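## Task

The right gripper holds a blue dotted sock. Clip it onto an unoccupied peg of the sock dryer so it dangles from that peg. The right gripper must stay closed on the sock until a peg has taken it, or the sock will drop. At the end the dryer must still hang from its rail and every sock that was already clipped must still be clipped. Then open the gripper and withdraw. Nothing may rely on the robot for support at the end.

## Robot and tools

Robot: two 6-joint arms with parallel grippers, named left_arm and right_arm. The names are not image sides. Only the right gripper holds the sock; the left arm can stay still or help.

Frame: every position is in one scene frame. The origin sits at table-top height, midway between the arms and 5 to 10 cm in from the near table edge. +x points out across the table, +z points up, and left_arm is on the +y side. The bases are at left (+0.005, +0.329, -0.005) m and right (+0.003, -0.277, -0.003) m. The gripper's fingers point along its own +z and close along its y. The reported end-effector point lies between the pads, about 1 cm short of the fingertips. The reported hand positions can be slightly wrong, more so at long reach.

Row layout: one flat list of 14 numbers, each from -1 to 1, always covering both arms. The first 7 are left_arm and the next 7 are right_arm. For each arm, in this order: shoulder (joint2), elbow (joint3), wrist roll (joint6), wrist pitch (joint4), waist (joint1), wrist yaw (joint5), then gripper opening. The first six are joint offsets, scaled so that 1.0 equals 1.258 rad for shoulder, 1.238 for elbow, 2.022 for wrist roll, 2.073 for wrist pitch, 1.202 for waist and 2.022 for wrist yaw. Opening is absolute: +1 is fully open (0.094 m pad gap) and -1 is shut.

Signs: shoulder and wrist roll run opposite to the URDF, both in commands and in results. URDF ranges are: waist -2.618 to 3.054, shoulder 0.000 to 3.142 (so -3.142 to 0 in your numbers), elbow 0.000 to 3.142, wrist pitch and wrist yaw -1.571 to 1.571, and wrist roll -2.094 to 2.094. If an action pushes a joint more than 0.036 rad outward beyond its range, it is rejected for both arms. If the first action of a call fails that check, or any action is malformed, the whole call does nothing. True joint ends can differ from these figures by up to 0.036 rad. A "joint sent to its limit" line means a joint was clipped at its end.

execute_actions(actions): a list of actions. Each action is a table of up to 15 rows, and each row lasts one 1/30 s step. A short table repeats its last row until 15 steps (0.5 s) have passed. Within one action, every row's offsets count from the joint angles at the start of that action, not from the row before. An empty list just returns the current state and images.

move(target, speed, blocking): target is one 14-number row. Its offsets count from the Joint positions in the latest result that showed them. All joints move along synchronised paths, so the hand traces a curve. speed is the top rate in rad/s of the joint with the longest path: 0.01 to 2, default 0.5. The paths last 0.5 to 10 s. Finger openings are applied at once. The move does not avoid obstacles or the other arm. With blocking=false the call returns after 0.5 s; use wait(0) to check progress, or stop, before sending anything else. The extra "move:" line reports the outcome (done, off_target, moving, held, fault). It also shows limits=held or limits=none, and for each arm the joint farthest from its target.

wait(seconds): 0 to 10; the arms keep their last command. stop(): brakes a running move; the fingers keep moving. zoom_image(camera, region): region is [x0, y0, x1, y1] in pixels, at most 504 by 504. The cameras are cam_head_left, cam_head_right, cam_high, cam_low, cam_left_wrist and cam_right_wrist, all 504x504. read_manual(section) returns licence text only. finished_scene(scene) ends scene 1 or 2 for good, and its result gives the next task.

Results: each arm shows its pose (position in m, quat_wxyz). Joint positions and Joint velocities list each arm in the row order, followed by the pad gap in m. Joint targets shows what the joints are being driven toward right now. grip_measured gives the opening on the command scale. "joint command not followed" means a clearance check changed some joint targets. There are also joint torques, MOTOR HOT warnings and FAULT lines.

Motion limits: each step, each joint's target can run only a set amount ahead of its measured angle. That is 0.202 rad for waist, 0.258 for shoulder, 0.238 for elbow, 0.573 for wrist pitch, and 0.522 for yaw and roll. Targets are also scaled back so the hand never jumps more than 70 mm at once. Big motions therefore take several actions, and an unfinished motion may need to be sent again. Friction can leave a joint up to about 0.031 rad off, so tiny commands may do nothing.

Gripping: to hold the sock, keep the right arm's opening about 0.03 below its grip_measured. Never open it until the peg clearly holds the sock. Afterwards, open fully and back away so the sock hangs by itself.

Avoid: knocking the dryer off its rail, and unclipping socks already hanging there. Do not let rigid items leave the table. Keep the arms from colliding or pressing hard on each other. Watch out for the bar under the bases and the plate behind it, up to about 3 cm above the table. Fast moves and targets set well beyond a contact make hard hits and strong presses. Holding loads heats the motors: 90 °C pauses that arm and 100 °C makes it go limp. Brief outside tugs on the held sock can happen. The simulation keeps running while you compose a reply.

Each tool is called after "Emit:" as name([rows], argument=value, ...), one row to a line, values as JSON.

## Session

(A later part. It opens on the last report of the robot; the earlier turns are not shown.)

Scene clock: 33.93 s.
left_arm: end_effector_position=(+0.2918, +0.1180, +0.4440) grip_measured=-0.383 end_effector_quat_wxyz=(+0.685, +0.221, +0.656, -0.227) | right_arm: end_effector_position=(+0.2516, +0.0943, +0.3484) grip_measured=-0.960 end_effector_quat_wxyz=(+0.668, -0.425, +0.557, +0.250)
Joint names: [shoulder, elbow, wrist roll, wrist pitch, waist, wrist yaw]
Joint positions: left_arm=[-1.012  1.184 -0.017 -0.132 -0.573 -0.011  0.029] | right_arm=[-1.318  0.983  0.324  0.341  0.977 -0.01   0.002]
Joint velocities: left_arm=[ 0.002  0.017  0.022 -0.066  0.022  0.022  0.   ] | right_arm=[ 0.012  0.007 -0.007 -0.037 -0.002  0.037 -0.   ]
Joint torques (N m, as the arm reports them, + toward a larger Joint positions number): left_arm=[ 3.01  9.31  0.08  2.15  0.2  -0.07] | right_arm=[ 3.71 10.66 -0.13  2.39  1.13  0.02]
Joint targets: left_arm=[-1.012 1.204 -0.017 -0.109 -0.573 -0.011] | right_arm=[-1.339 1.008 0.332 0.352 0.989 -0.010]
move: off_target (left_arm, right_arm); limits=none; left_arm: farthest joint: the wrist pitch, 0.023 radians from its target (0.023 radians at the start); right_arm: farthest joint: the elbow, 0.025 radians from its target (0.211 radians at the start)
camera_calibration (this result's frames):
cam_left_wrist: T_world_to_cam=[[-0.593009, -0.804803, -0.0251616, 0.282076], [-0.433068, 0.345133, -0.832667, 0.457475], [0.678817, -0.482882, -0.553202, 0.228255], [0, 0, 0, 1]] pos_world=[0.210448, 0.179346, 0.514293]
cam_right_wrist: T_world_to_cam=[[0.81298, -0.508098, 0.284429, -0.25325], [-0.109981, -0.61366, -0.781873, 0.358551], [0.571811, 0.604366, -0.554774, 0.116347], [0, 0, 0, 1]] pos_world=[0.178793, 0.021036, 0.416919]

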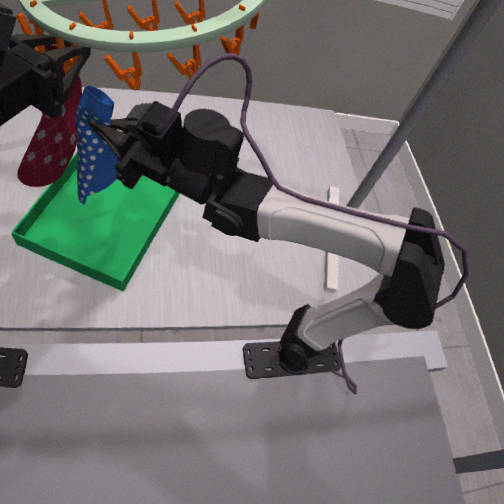

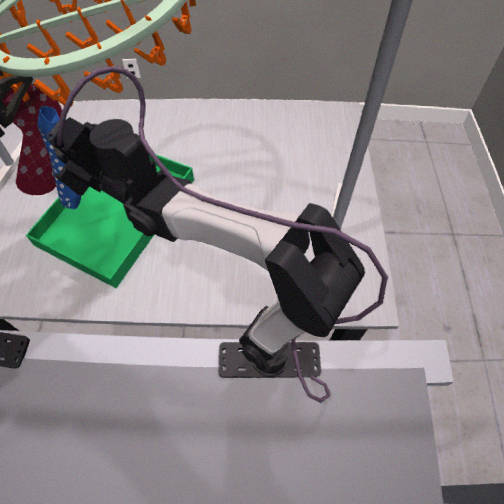

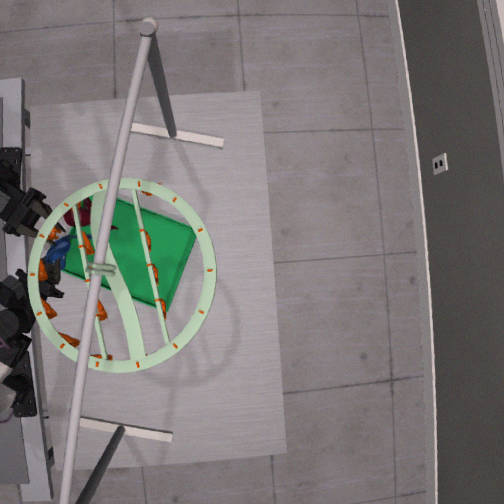

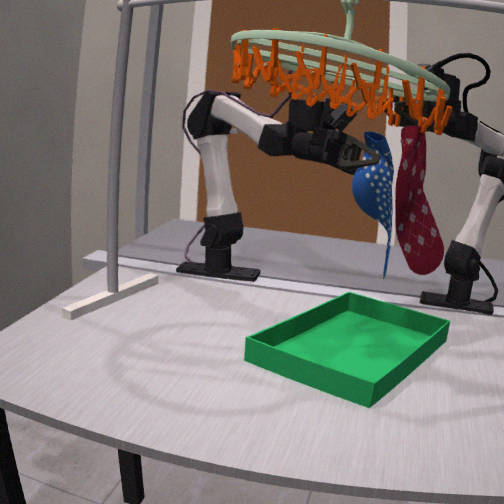

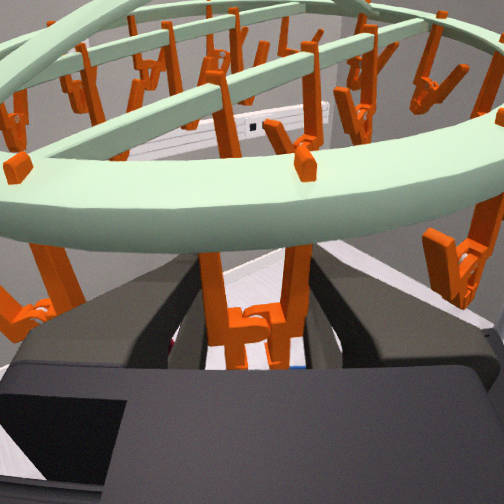

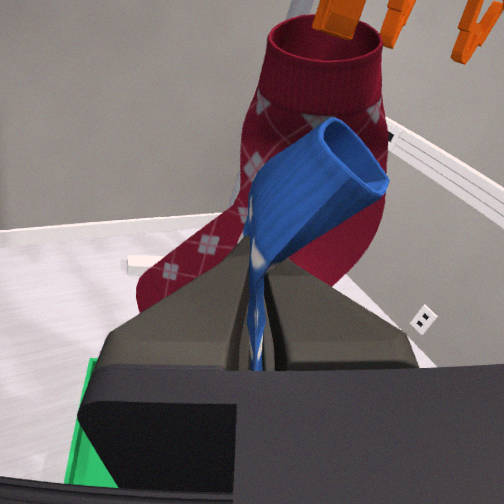

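Emit:
move(target=[0,0.016,0,0.011,0,0,-0.45,-0.015,0.02,0.27,0.005,0.01,0,-1], speed=0.4)

Emit:
zoom_image(camera="cam_low", region=[320, 60, 480, 200])

Scene clock: 36.93 s.
left_arm: end_effector_position=(+0.2918, +0.1180, +0.4440) grip_measured=-0.383 end_effector_quat_wxyz=(+0.685, +0.221, +0.656, -0.227) | right_arm: end_effector_position=(+0.2516, +0.0943, +0.3484) grip_measured=-0.960 end_effector_quat_wxyz=(+0.710, -0.558, +0.424, +0.063)
Joint names: [shoulder, elbow, wrist roll, wrist pitch, waist, wrist yaw]
Joint positions: left_arm=[-1.012  1.184 -0.017 -0.132 -0.573 -0.011  0.029] | right_arm=[-1.318  0.983  0.862  0.341  0.977 -0.01   0.002]
Joint velocities: left_arm=[ 0.012  0.002 -0.051 -0.066 -0.012 -0.022  0.001] | right_arm=[-0.022  0.002  0.037 -0.022  0.007  0.022 -0.001]
Joint torques (N m, as the arm reports them, + toward a larger Joint positions number): left_arm=[ 2.84  9.33  0.03  2.18 -0.01 -0.01] | right_arm=[ 3.85 10.63 -0.15  2.39  1.18  0.01]
Joint targets: left_arm=[-1.012 1.204 -0.017 -0.109 -0.573 -0.011] | right_arm=[-1.337 1.008 0.870 0.351 0.989 -0.010]
move: off_target (left_arm, right_arm); limits=none; left_arm: farthest joint: the wrist pitch, 0.023 radians from its target (0.023 radians at the start); right_arm: farthest joint: the elbow, 0.025 radians from its target (0.025 radians at the start)
camera_calibration (this result's frames):
cam_left_wrist: T_world_to_cam=[[-0.593009, -0.804803, -0.0251616, 0.282076], [-0.433068, 0.345133, -0.832667, 0.457475], [0.678817, -0.482882, -0.553202, 0.228255], [0, 0, 0, 1]] pos_world=[0.210448, 0.179346, 0.514293]
cam_right_wrist: T_world_to_cam=[[0.570669, -0.364954, 0.735626, -0.362974], [0.195107, -0.809905, -0.553161, 0.22061], [0.797666, 0.459198, -0.390982, 0.0161437], [0, 0, 0, 1]] pos_world=[0.151218, 0.0387909, 0.395358]

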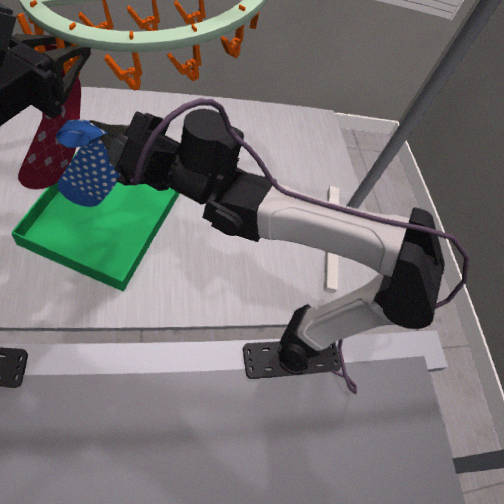

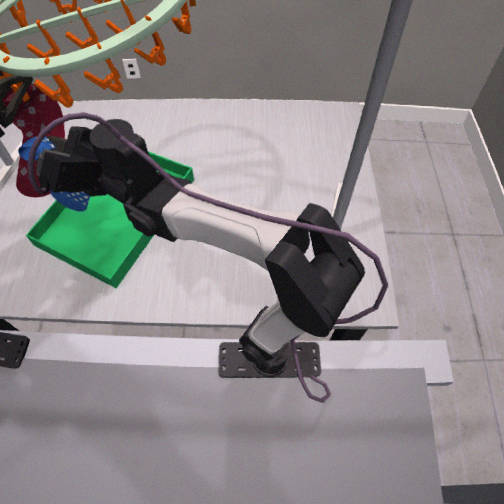

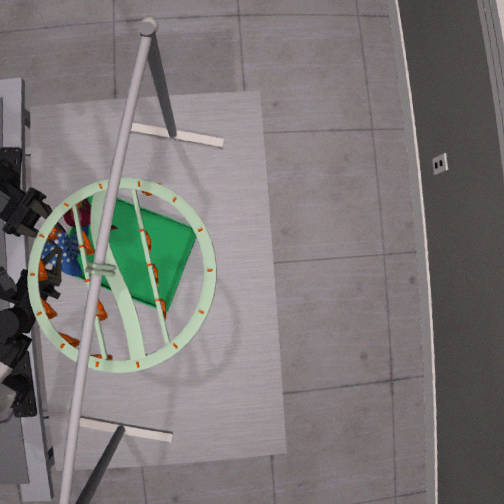

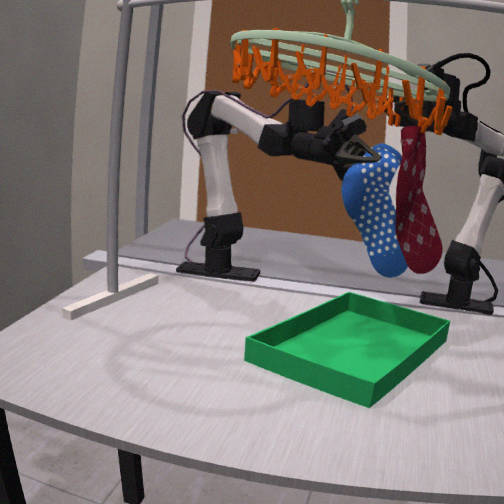

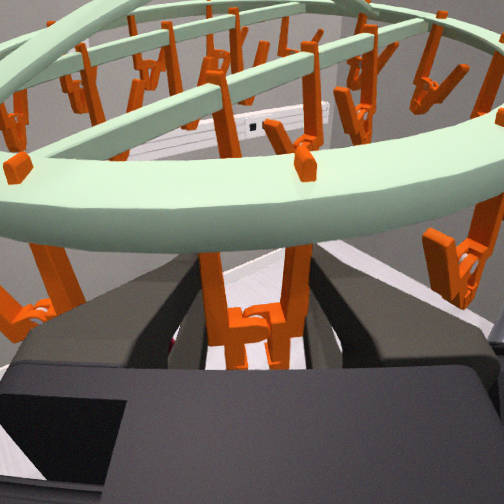

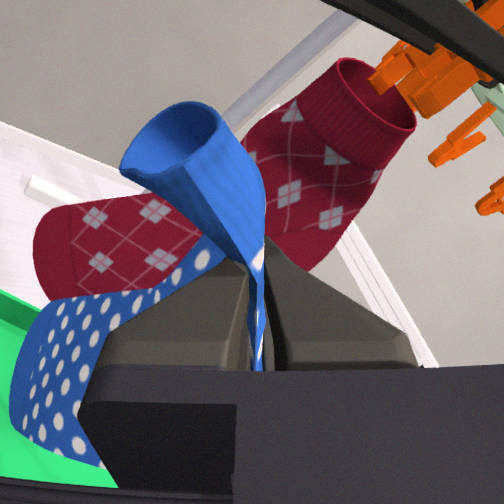

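Region (320, 60, 480, 200) of cam_low's 504x504 image, scaled by 3.150, with more detail than that image has; it fills the top 441 rows of this view, and the rest is white.

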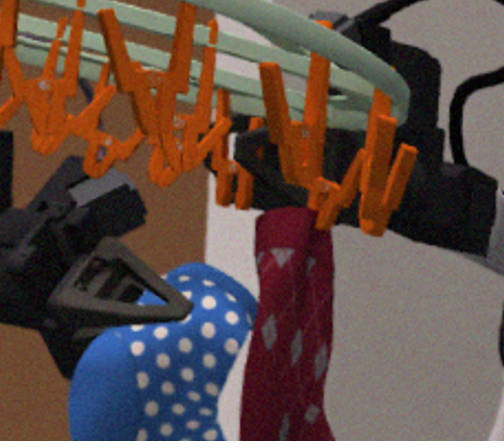

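Emit:
move(target=[0,0.016,0,0.011,0,0,-0.45,-0.015,0.02,-0.4,0.005,0.01,0,-1], speed=0.4)

Emit:
zoom_image(camera="cam_low", region=[320, 60, 480, 200])

Scene clock: 40.33 s.
left_arm: end_effector_position=(+0.2918, +0.1180, +0.4440) grip_measured=-0.383 end_effector_quat_wxyz=(+0.685, +0.221, +0.656, -0.227) | right_arm: end_effector_position=(+0.2516, +0.0943, +0.3484) grip_measured=-0.960 end_effector_quat_wxyz=(+0.629, -0.349, +0.608, +0.335)
Joint names: [shoulder, elbow, wrist roll, wrist pitch, waist, wrist yaw]
Joint positions: left_arm=[-1.012  1.184 -0.017 -0.132 -0.573 -0.011  0.029] | right_arm=[-1.318  0.983  0.06   0.341  0.977 -0.01   0.002]
Joint velocities: left_arm=[-0.002 -0.007 -0.095 -0.095 -0.012  0.051  0.001] | right_arm=[ 0.007  0.007 -0.037 -0.051 -0.017  0.037 -0.001]
Joint torques (N m, as the arm reports them, + toward a larger Joint positions number): left_arm=[ 3.11  9.05  0.04  2.16  0.15 -0.1 ] | right_arm=[ 3.88 10.64 -0.26  2.37  1.17  0.03]
Joint targets: left_arm=[-1.012 1.204 -0.017 -0.109 -0.573 -0.011] | right_arm=[-1.337 1.008 0.053 0.351 0.989 -0.010]
move: off_target (left_arm, right_arm); limits=none; left_arm: farthest joint: the wrist pitch, 0.023 radians from its target (0.023 radians at the start); right_arm: farthest joint: the elbow, 0.025 radians from its target (0.025 radians at the start)
camera_calibration (this result's frames):
cam_left_wrist: T_world_to_cam=[[-0.593009, -0.804803, -0.0251616, 0.282076], [-0.433068, 0.345133, -0.832667, 0.457475], [0.678817, -0.482882, -0.553202, 0.228255], [0, 0, 0, 1]] pos_world=[0.210448, 0.179346, 0.514293]
cam_right_wrist: T_world_to_cam=[[0.850027, -0.526152, 0.0248496, -0.170433], [-0.28681, -0.501895, -0.815991, 0.40439], [0.441807, 0.686488, -0.57753, 0.149242], [0, 0, 0, 1]] pos_world=[0.19492, 0.0108351, 0.420406]

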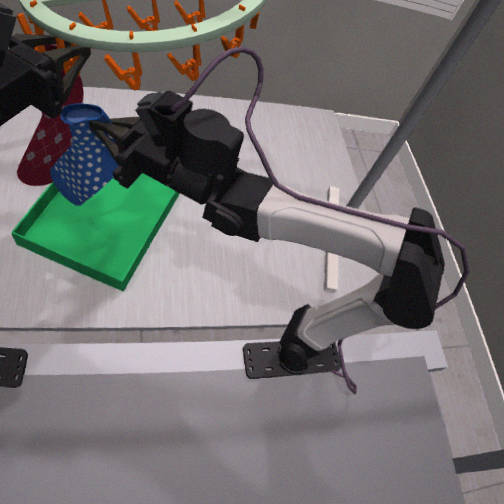

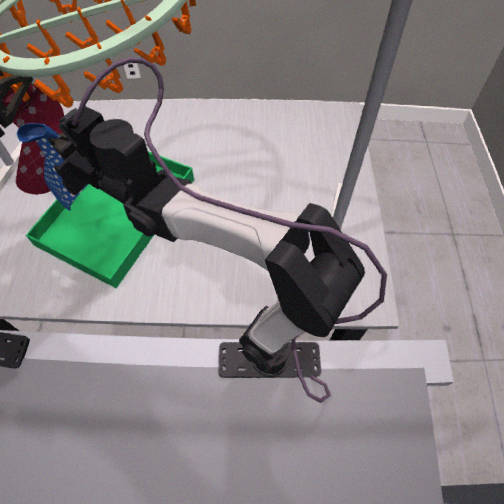

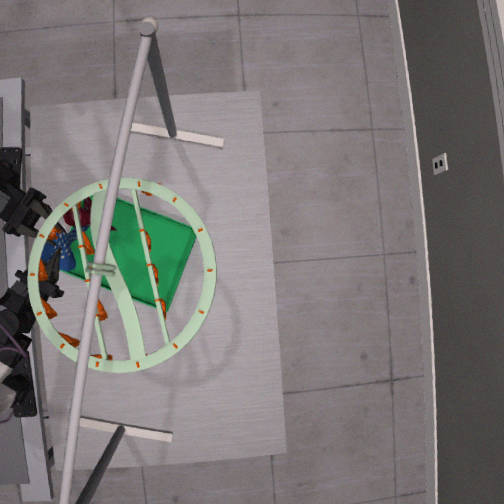

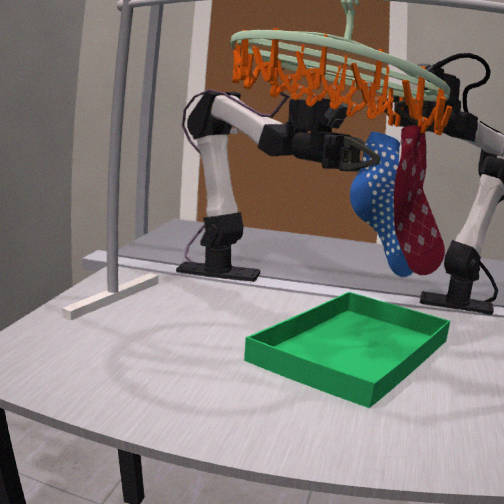

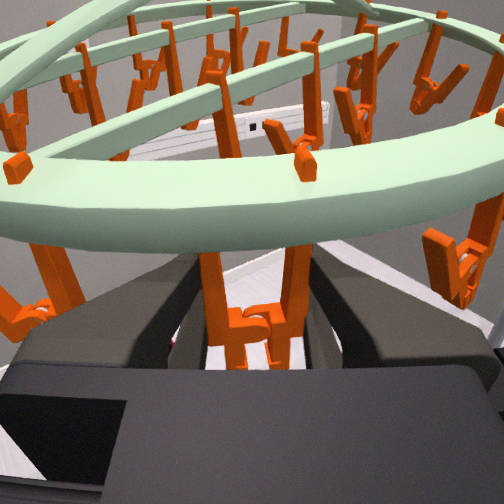

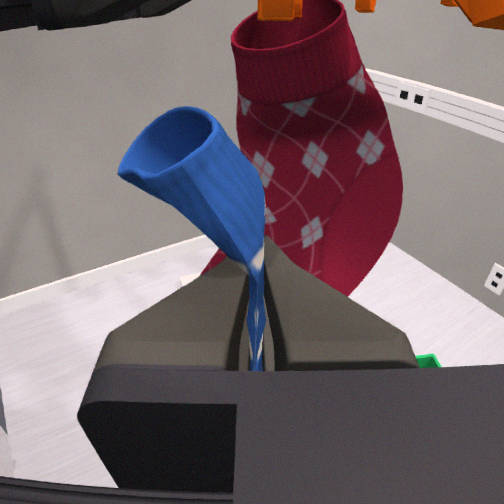

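Region (320, 60, 480, 200) of cam_low's 504x504 image, scaled by 3.150, with more detail than that image has; it fills the top 441 rows of this view, and the rest is white.

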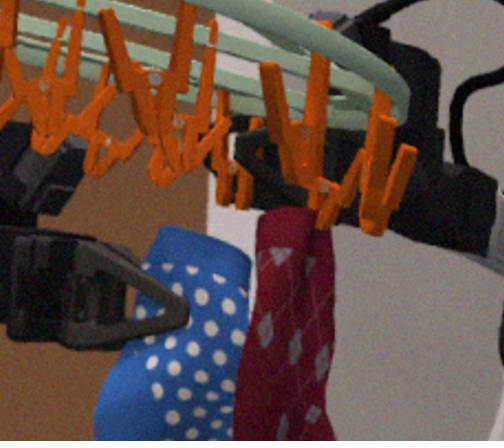

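Emit:
move(target=[0,0.016,0,0.011,0,0,-0.45,-0.015,-0.04,-0.33,0.005,0.01,0,-1], speed=0.5)

Scene clock: 44.87 s.
left_arm: end_effector_position=(+0.2918, +0.1180, +0.4440) grip_measured=-0.383 end_effector_quat_wxyz=(+0.685, +0.221, +0.656, -0.227) | right_arm: end_effector_position=(+0.2510, +0.0940, +0.3374) grip_measured=-0.960 end_effector_quat_wxyz=(+0.482, -0.134, +0.696, +0.516)
Joint names: [shoulder, elbow, wrist roll, wrist pitch, waist, wrist yaw]
Joint positions: left_arm=[-1.012  1.184 -0.017 -0.132 -0.573 -0.011  0.029] | right_arm=[-1.318  0.96  -0.6    0.344  0.977 -0.01   0.002]
Joint velocities: left_arm=[ 0.007  0.022  0.051  0.007 -0.007  0.051  0.   ] | right_arm=[-0.002 -0.017  0.037 -0.037  0.002  0.007  0.002]
Joint torques (N m, as the arm reports them, + toward a larger Joint positions number): left_arm=[ 3.02  9.45 -0.01  2.15  0.28 -0.03] | right_arm=[ 3.86  6.54 -0.21  2.35  1.19  0.02]
Joint targets: left_arm=[-1.012 1.204 -0.017 -0.109 -0.573 -0.011] | right_arm=[-1.337 0.934 -0.607 0.351 0.989 -0.010]
move: off_target (left_arm, right_arm); limits=none; left_arm: farthest joint: the wrist pitch, 0.023 radians from its target (0.023 radians at the start); right_arm: farthest joint: the elbow, 0.026 radians from its target (0.050 radians at the start)
camera_calibration (this result's frames):
cam_left_wrist: T_world_to_cam=[[-0.593009, -0.804803, -0.0251616, 0.282076], [-0.433068, 0.345133, -0.832667, 0.457475], [0.678817, -0.482882, -0.553202, 0.228255], [0, 0, 0, 1]] pos_world=[0.210448, 0.179346, 0.514293]
cam_right_wrist: T_world_to_cam=[[0.684372, -0.423511, -0.593527, 0.0707521], [-0.718092, -0.250364, -0.649355, 0.423515], [0.126411, 0.870607, -0.475462, 0.170758], [0, 0, 0, 1]] pos_world=[0.234116, -0.0126662, 0.398194]

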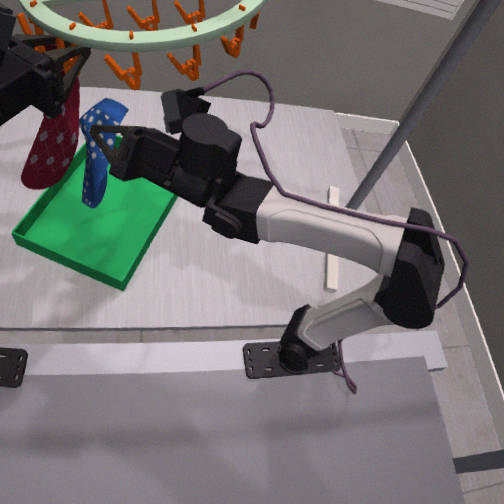

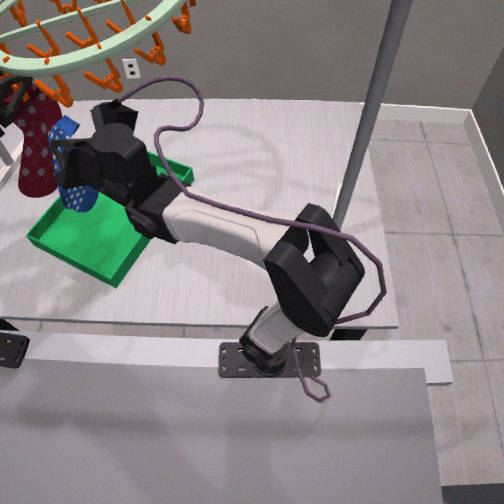

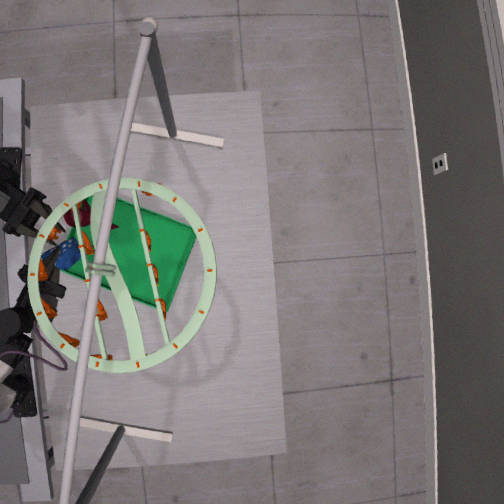

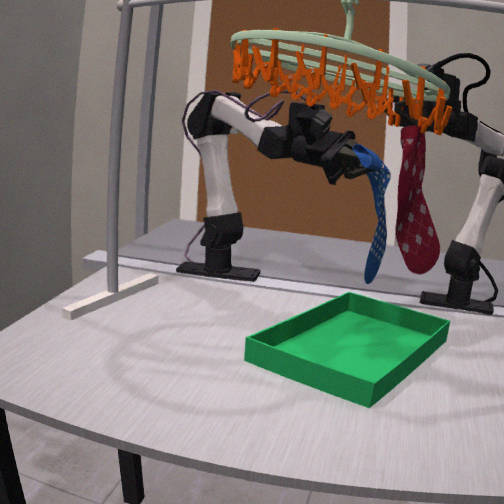

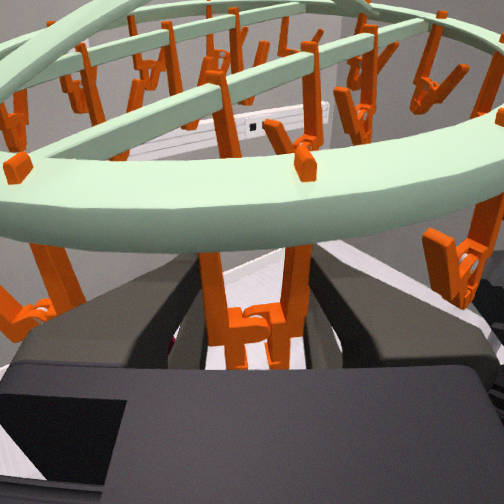

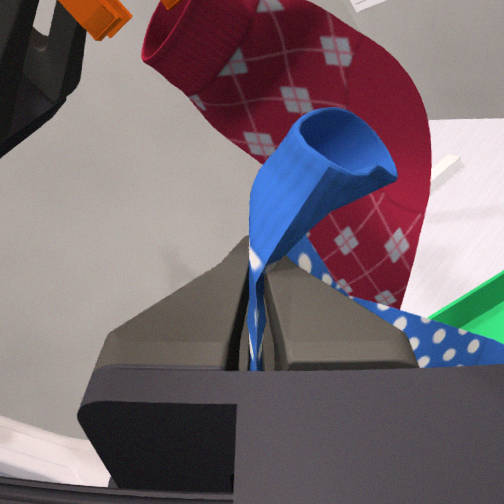

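Emit:
move(target=[0,0.016,0,0.011,0,0,-0.45,-0.015,0.055,0.52,0.005,0.01,0,-1], speed=0.45)

Emit:
zoom_image(camera="cam_low", region=[320, 60, 480, 200])

Scene clock: 48.70 s.
left_arm: end_effector_position=(+0.2918, +0.1180, +0.4440) grip_measured=-0.383 end_effector_quat_wxyz=(+0.685, +0.221, +0.656, -0.227) | right_arm: end_effector_position=(+0.2520, +0.0943, +0.3592) grip_measured=-0.960 end_effector_quat_wxyz=(+0.690, -0.453, +0.524, +0.211)
Joint names: [shoulder, elbow, wrist roll, wrist pitch, waist, wrist yaw]
Joint positions: left_arm=[-1.012  1.184 -0.017 -0.132 -0.573 -0.011  0.029] | right_arm=[-1.318  1.003  0.444  0.344  0.977 -0.01   0.002]
Joint velocities: left_arm=[ 0.002 -0.007  0.037  0.037 -0.002 -0.037 -0.001] | right_arm=[ 0.007  0.002 -0.066 -0.051 -0.012 -0.007 -0.   ]
Joint torques (N m, as the arm reports them, + toward a larger Joint positions number): left_arm=[ 3.02  9.24  0.02  2.13  0.07 -0.07] | right_arm=[ 3.84 10.62 -0.11  2.36  1.16  0.01]
Joint targets: left_arm=[-1.012 1.204 -0.017 -0.109 -0.573 -0.011] | right_arm=[-1.337 1.028 0.452 0.354 0.989 -0.010]
move: off_target (left_arm, right_arm); limits=none; left_arm: farthest joint: the wrist pitch, 0.023 radians from its target (0.023 radians at the start); right_arm: farthest joint: the elbow, 0.025 radians from its target (0.069 radians at the start)
camera_calibration (this result's frames):
cam_left_wrist: T_world_to_cam=[[-0.593009, -0.804803, -0.0251616, 0.282076], [-0.433068, 0.345133, -0.832667, 0.457475], [0.678817, -0.482882, -0.553202, 0.228255], [0, 0, 0, 1]] pos_world=[0.210448, 0.179346, 0.514293]
cam_right_wrist: T_world_to_cam=[[0.771904, -0.496233, 0.397389, -0.287977], [-0.0243207, -0.647673, -0.76153, 0.341355], [0.635274, 0.578163, -0.51201, 0.0932321], [0, 0, 0, 1]] pos_world=[0.171365, 0.0242793, 0.422126]

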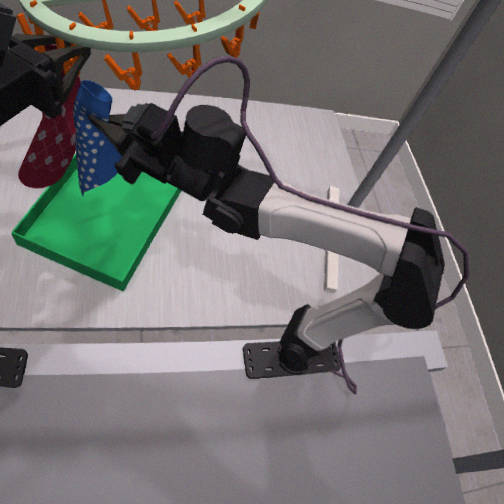

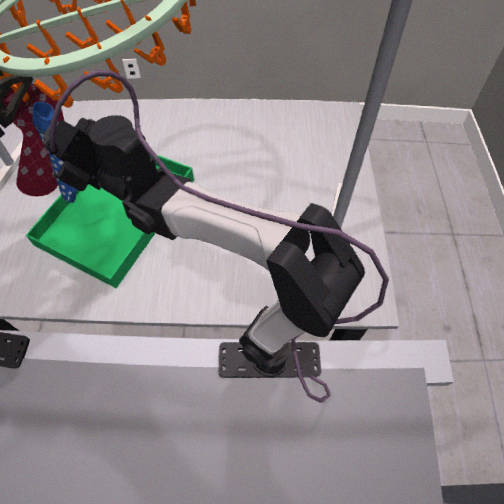

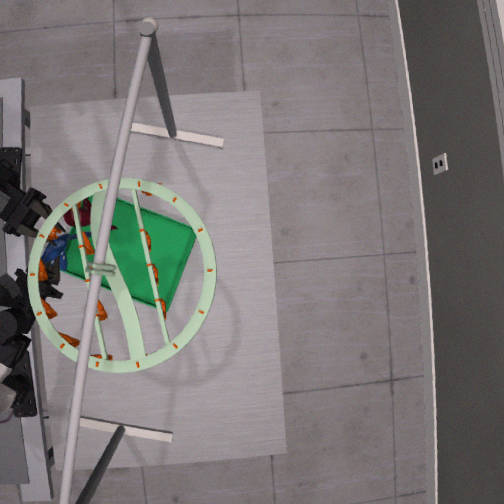

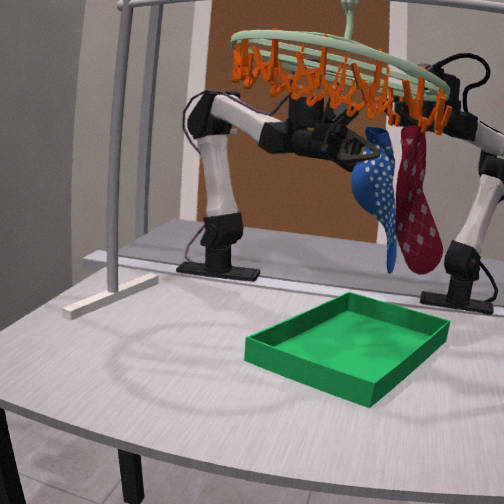

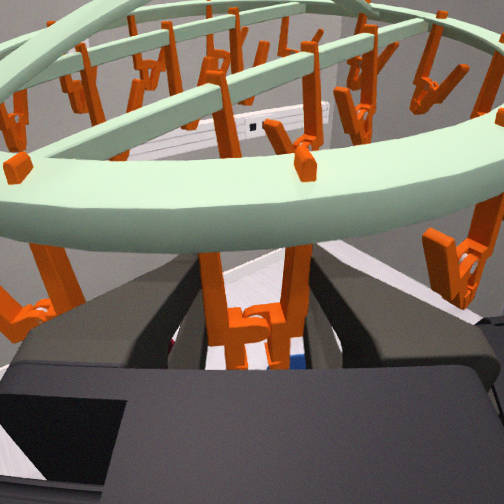

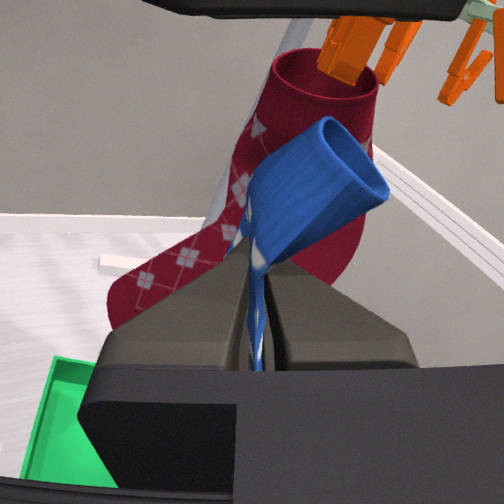

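Region (320, 60, 480, 200) of cam_low's 504x504 image, scaled by 3.150, with more detail than that image has; it fills the top 441 rows of this view, and the rest is white.

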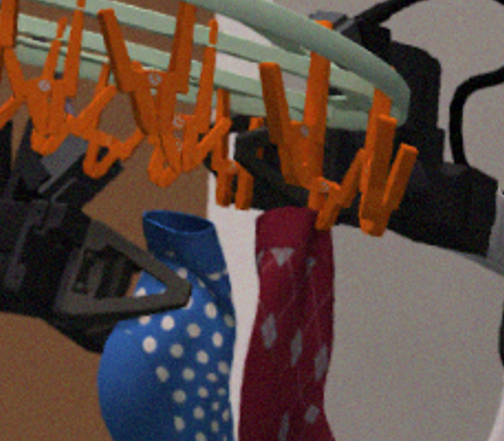

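Emit:
move(target=[0,0.016,0,0.011,0,0,-0.45,-0.058,0.053,0.004,0.01,0.01,0,-1], speed=0.1)

Emit:
zoom_image(camera="cam_low", region=[340, 80, 460, 180])

Emit:
zoom_image(camera="cam_high", region=[20, 200, 100, 280])

Scene clock: 51.00 s.
left_arm: end_effector_position=(+0.2918, +0.1180, +0.4440) grip_measured=-0.383 end_effector_quat_wxyz=(+0.685, +0.221, +0.656, -0.227) | right_arm: end_effector_position=(+0.2589, +0.1051, +0.3595) grip_measured=-0.960 end_effector_quat_wxyz=(+0.689, -0.453, +0.525, +0.211)
Joint names: [shoulder, elbow, wrist roll, wrist pitch, waist, wrist yaw]
Joint positions: left_arm=[-1.012  1.184 -0.017 -0.132 -0.573 -0.011  0.029] | right_arm=[-1.368  1.044  0.445  0.352  0.977 -0.01   0.002]
Joint velocities: left_arm=[-0.012  0.002  0.051  0.022  0.002 -0.022  0.001] | right_arm=[ 0.002 -0.017  0.051 -0.022 -0.007  0.007 -0.   ]
Joint torques (N m, as the arm reports them, + toward a larger Joint positions number): left_arm=[ 3.13  9.32  0.05  2.2   0.08 -0.06] | right_arm=[ 4.08 10.65 -0.12  2.41  1.15  0.01]
Joint targets: left_arm=[-1.012 1.204 -0.017 -0.109 -0.573 -0.011] | right_arm=[-1.391 1.069 0.452 0.364 0.989 -0.010]
move: off_target (left_arm, right_arm); limits=none; left_arm: farthest joint: the wrist pitch, 0.023 radians from its target (0.023 radians at the start); right_arm: farthest joint: the elbow, 0.024 radians from its target (0.065 radians at the start)
camera_calibration (this result's frames):
cam_left_wrist: T_world_to_cam=[[-0.593009, -0.804803, -0.0251616, 0.282076], [-0.433068, 0.345133, -0.832667, 0.457475], [0.678817, -0.482882, -0.553202, 0.228255], [0, 0, 0, 1]] pos_world=[0.210448, 0.179346, 0.514293]
cam_right_wrist: T_world_to_cam=[[0.771847, -0.495479, 0.398438, -0.288535], [-0.0242109, -0.649113, -0.760306, 0.348432], [0.635348, 0.577193, -0.513012, 0.083153], [0, 0, 0, 1]] pos_world=[0.17831, 0.0352136, 0.422537]

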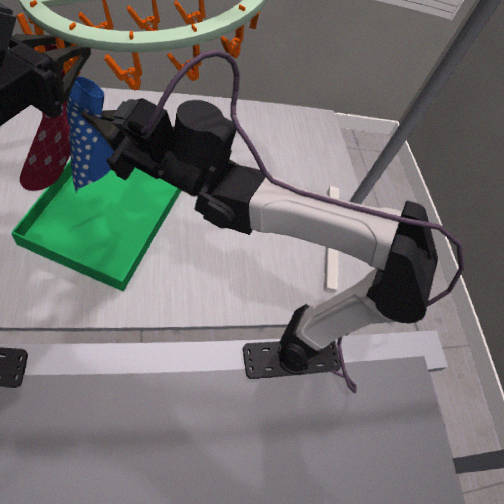

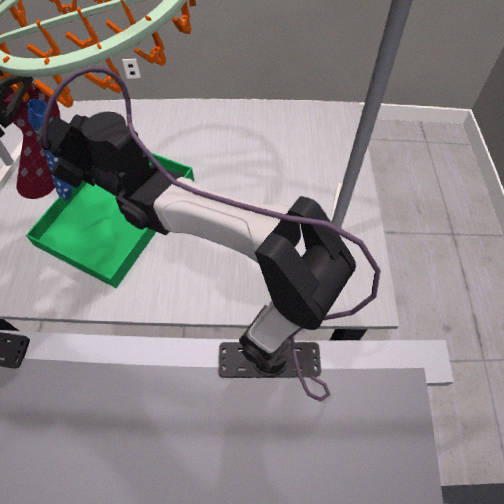

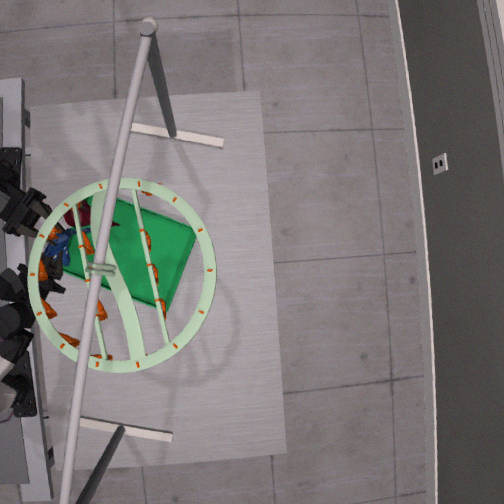

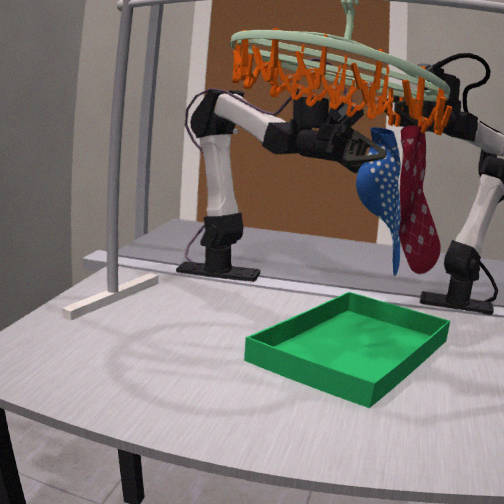

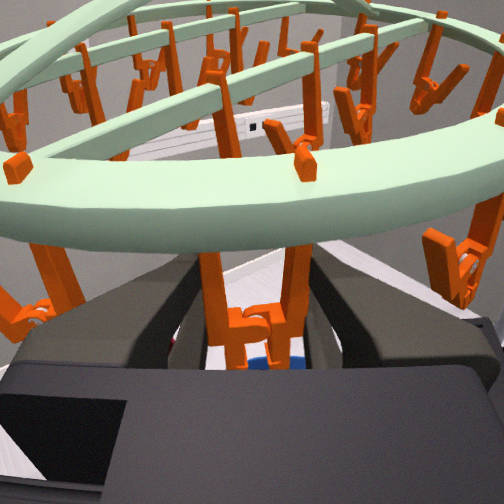

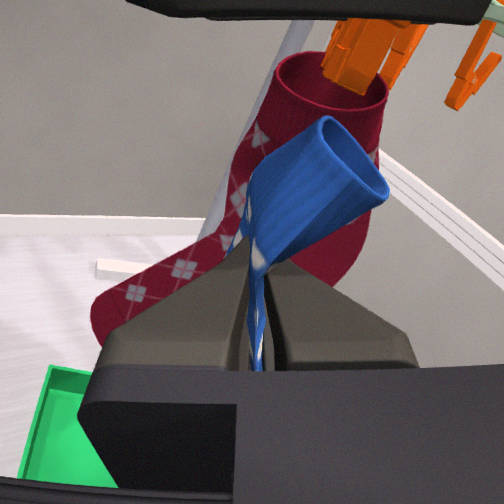

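Region (340, 80, 460, 180) of cam_low's 504x504 image, scaled by 4.200, with more detail than that image has.

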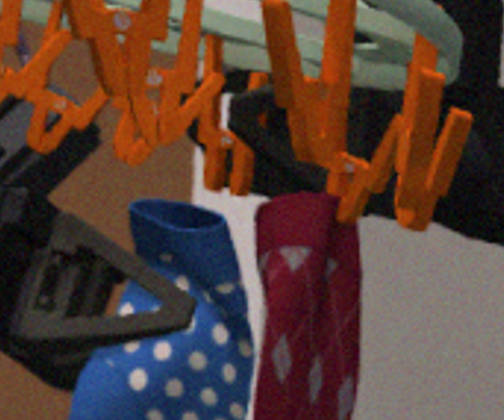

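Region (20, 200, 100, 280) of cam_high's 504x504 image, scaled by 6.300, with more detail than that image has.

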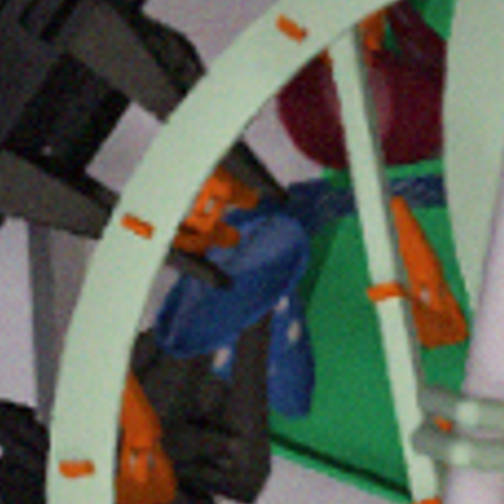

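Emit:
move(target=[0,0.016,0,0.011,0,0,-0.45,-0.018,0.02,0.004,0.006,0.032,0,-1], speed=0.05)

Emit:
zoom_image(camera="cam_low", region=[340, 80, 460, 180])

Emit:
zoom_image(camera="cam_high", region=[20, 200, 100, 280])

Scene clock: 54.00 s.
left_arm: end_effector_position=(+0.2918, +0.1180, +0.4440) grip_measured=-0.383 end_effector_quat_wxyz=(+0.685, +0.221, +0.656, -0.227) | right_arm: end_effector_position=(+0.2493, +0.1111, +0.3601) grip_measured=-0.960 end_effector_quat_wxyz=(+0.687, -0.459, +0.518, +0.219)
Joint names: [shoulder, elbow, wrist roll, wrist pitch, waist, wrist yaw]
Joint positions: left_arm=[-1.012  1.184 -0.017 -0.132 -0.573 -0.011  0.029] | right_arm=[-1.368  1.044  0.446  0.353  1.002 -0.01   0.002]
Joint velocities: left_arm=[-0.007 -0.017 -0.022 -0.022 -0.002 -0.037  0.   ] | right_arm=[ 0.007  0.017  0.066 -0.022 -0.002  0.081 -0.   ]
Joint torques (N m, as the arm reports them, + toward a larger Joint positions number): left_arm=[ 2.91  9.08 -0.03  2.21  0.17 -0.05] | right_arm=[ 4.   10.62 -0.13  2.38  1.31  0.03]
Joint targets: left_arm=[-1.012 1.204 -0.017 -0.109 -0.573 -0.011] | right_arm=[-1.391 1.069 0.453 0.365 1.016 -0.010]
move: off_target (left_arm, right_arm); limits=none; left_arm: farthest joint: the wrist pitch, 0.023 radians from its target (0.023 radians at the start); right_arm: farthest joint: the elbow, 0.025 radians from its target (0.025 radians at the start)
camera_calibration (this result's frames):
cam_left_wrist: T_world_to_cam=[[-0.593009, -0.804803, -0.0251616, 0.282076], [-0.433068, 0.345133, -0.832667, 0.457475], [0.678817, -0.482882, -0.553202, 0.228255], [0, 0, 0, 1]] pos_world=[0.210448, 0.179346, 0.514293]
cam_right_wrist: T_world_to_cam=[[0.782936, -0.476977, 0.39938, -0.283563], [-0.00699651, -0.648695, -0.761016, 0.348449], [0.622063, 0.593032, -0.511224, 0.0870603], [0, 0, 0, 1]] pos_world=[0.170292, 0.0391552, 0.422932]

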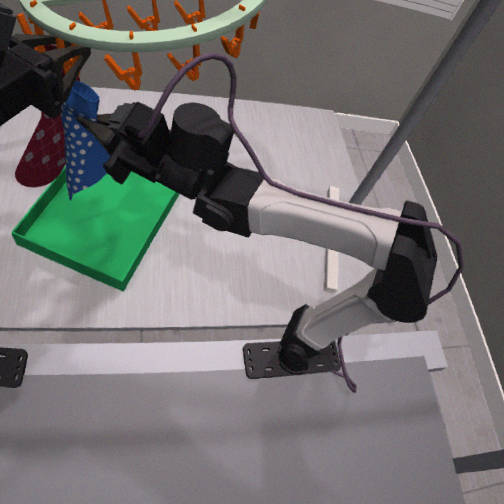

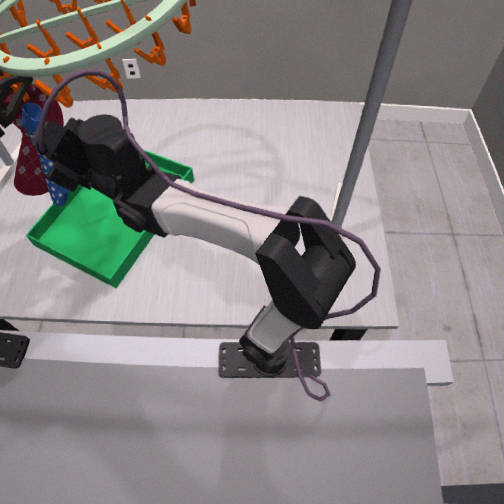

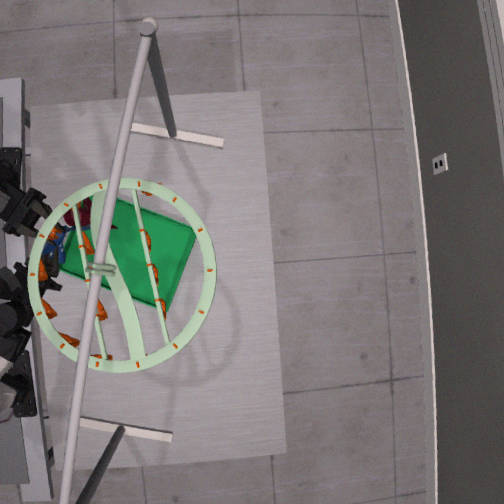

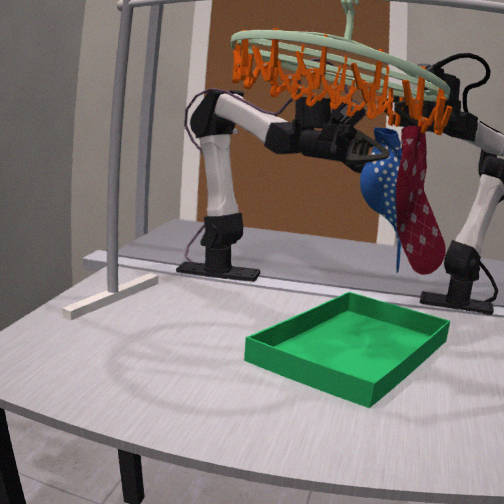

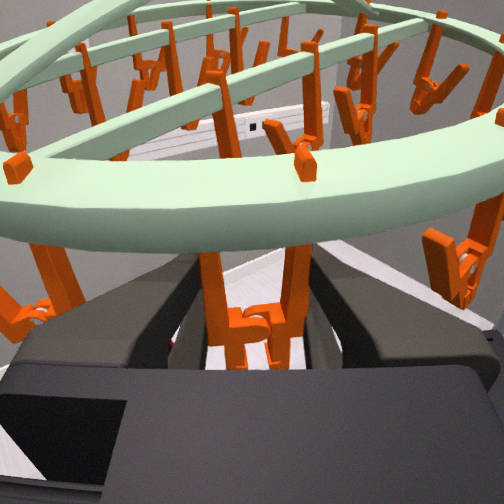

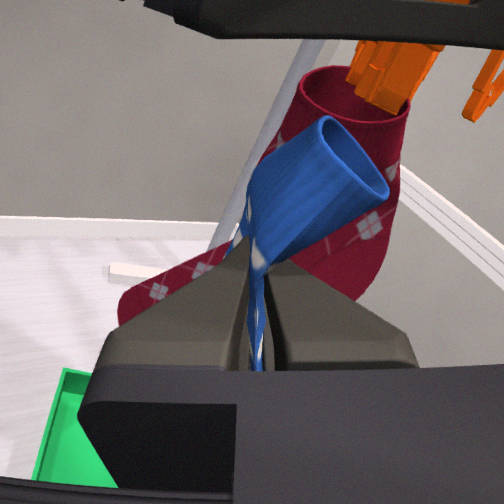

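Region (340, 80, 460, 180) of cam_low's 504x504 image, scaled by 4.200, with more detail than that image has.

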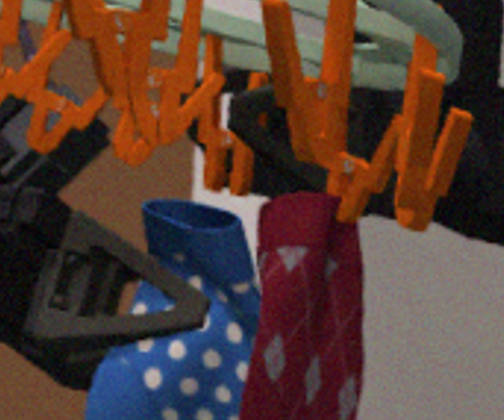

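Region (20, 200, 100, 280) of cam_high's 504x504 image, scaled by 6.300, with more detail than that image has.

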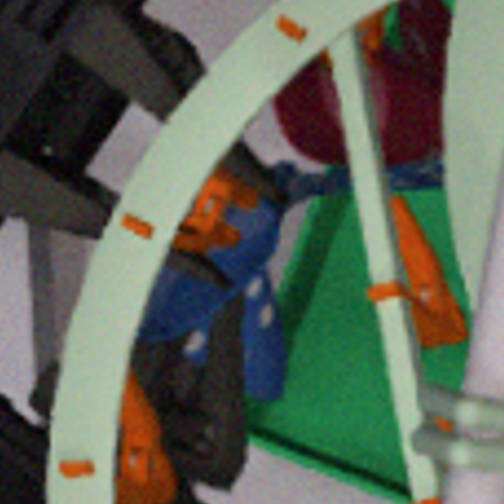

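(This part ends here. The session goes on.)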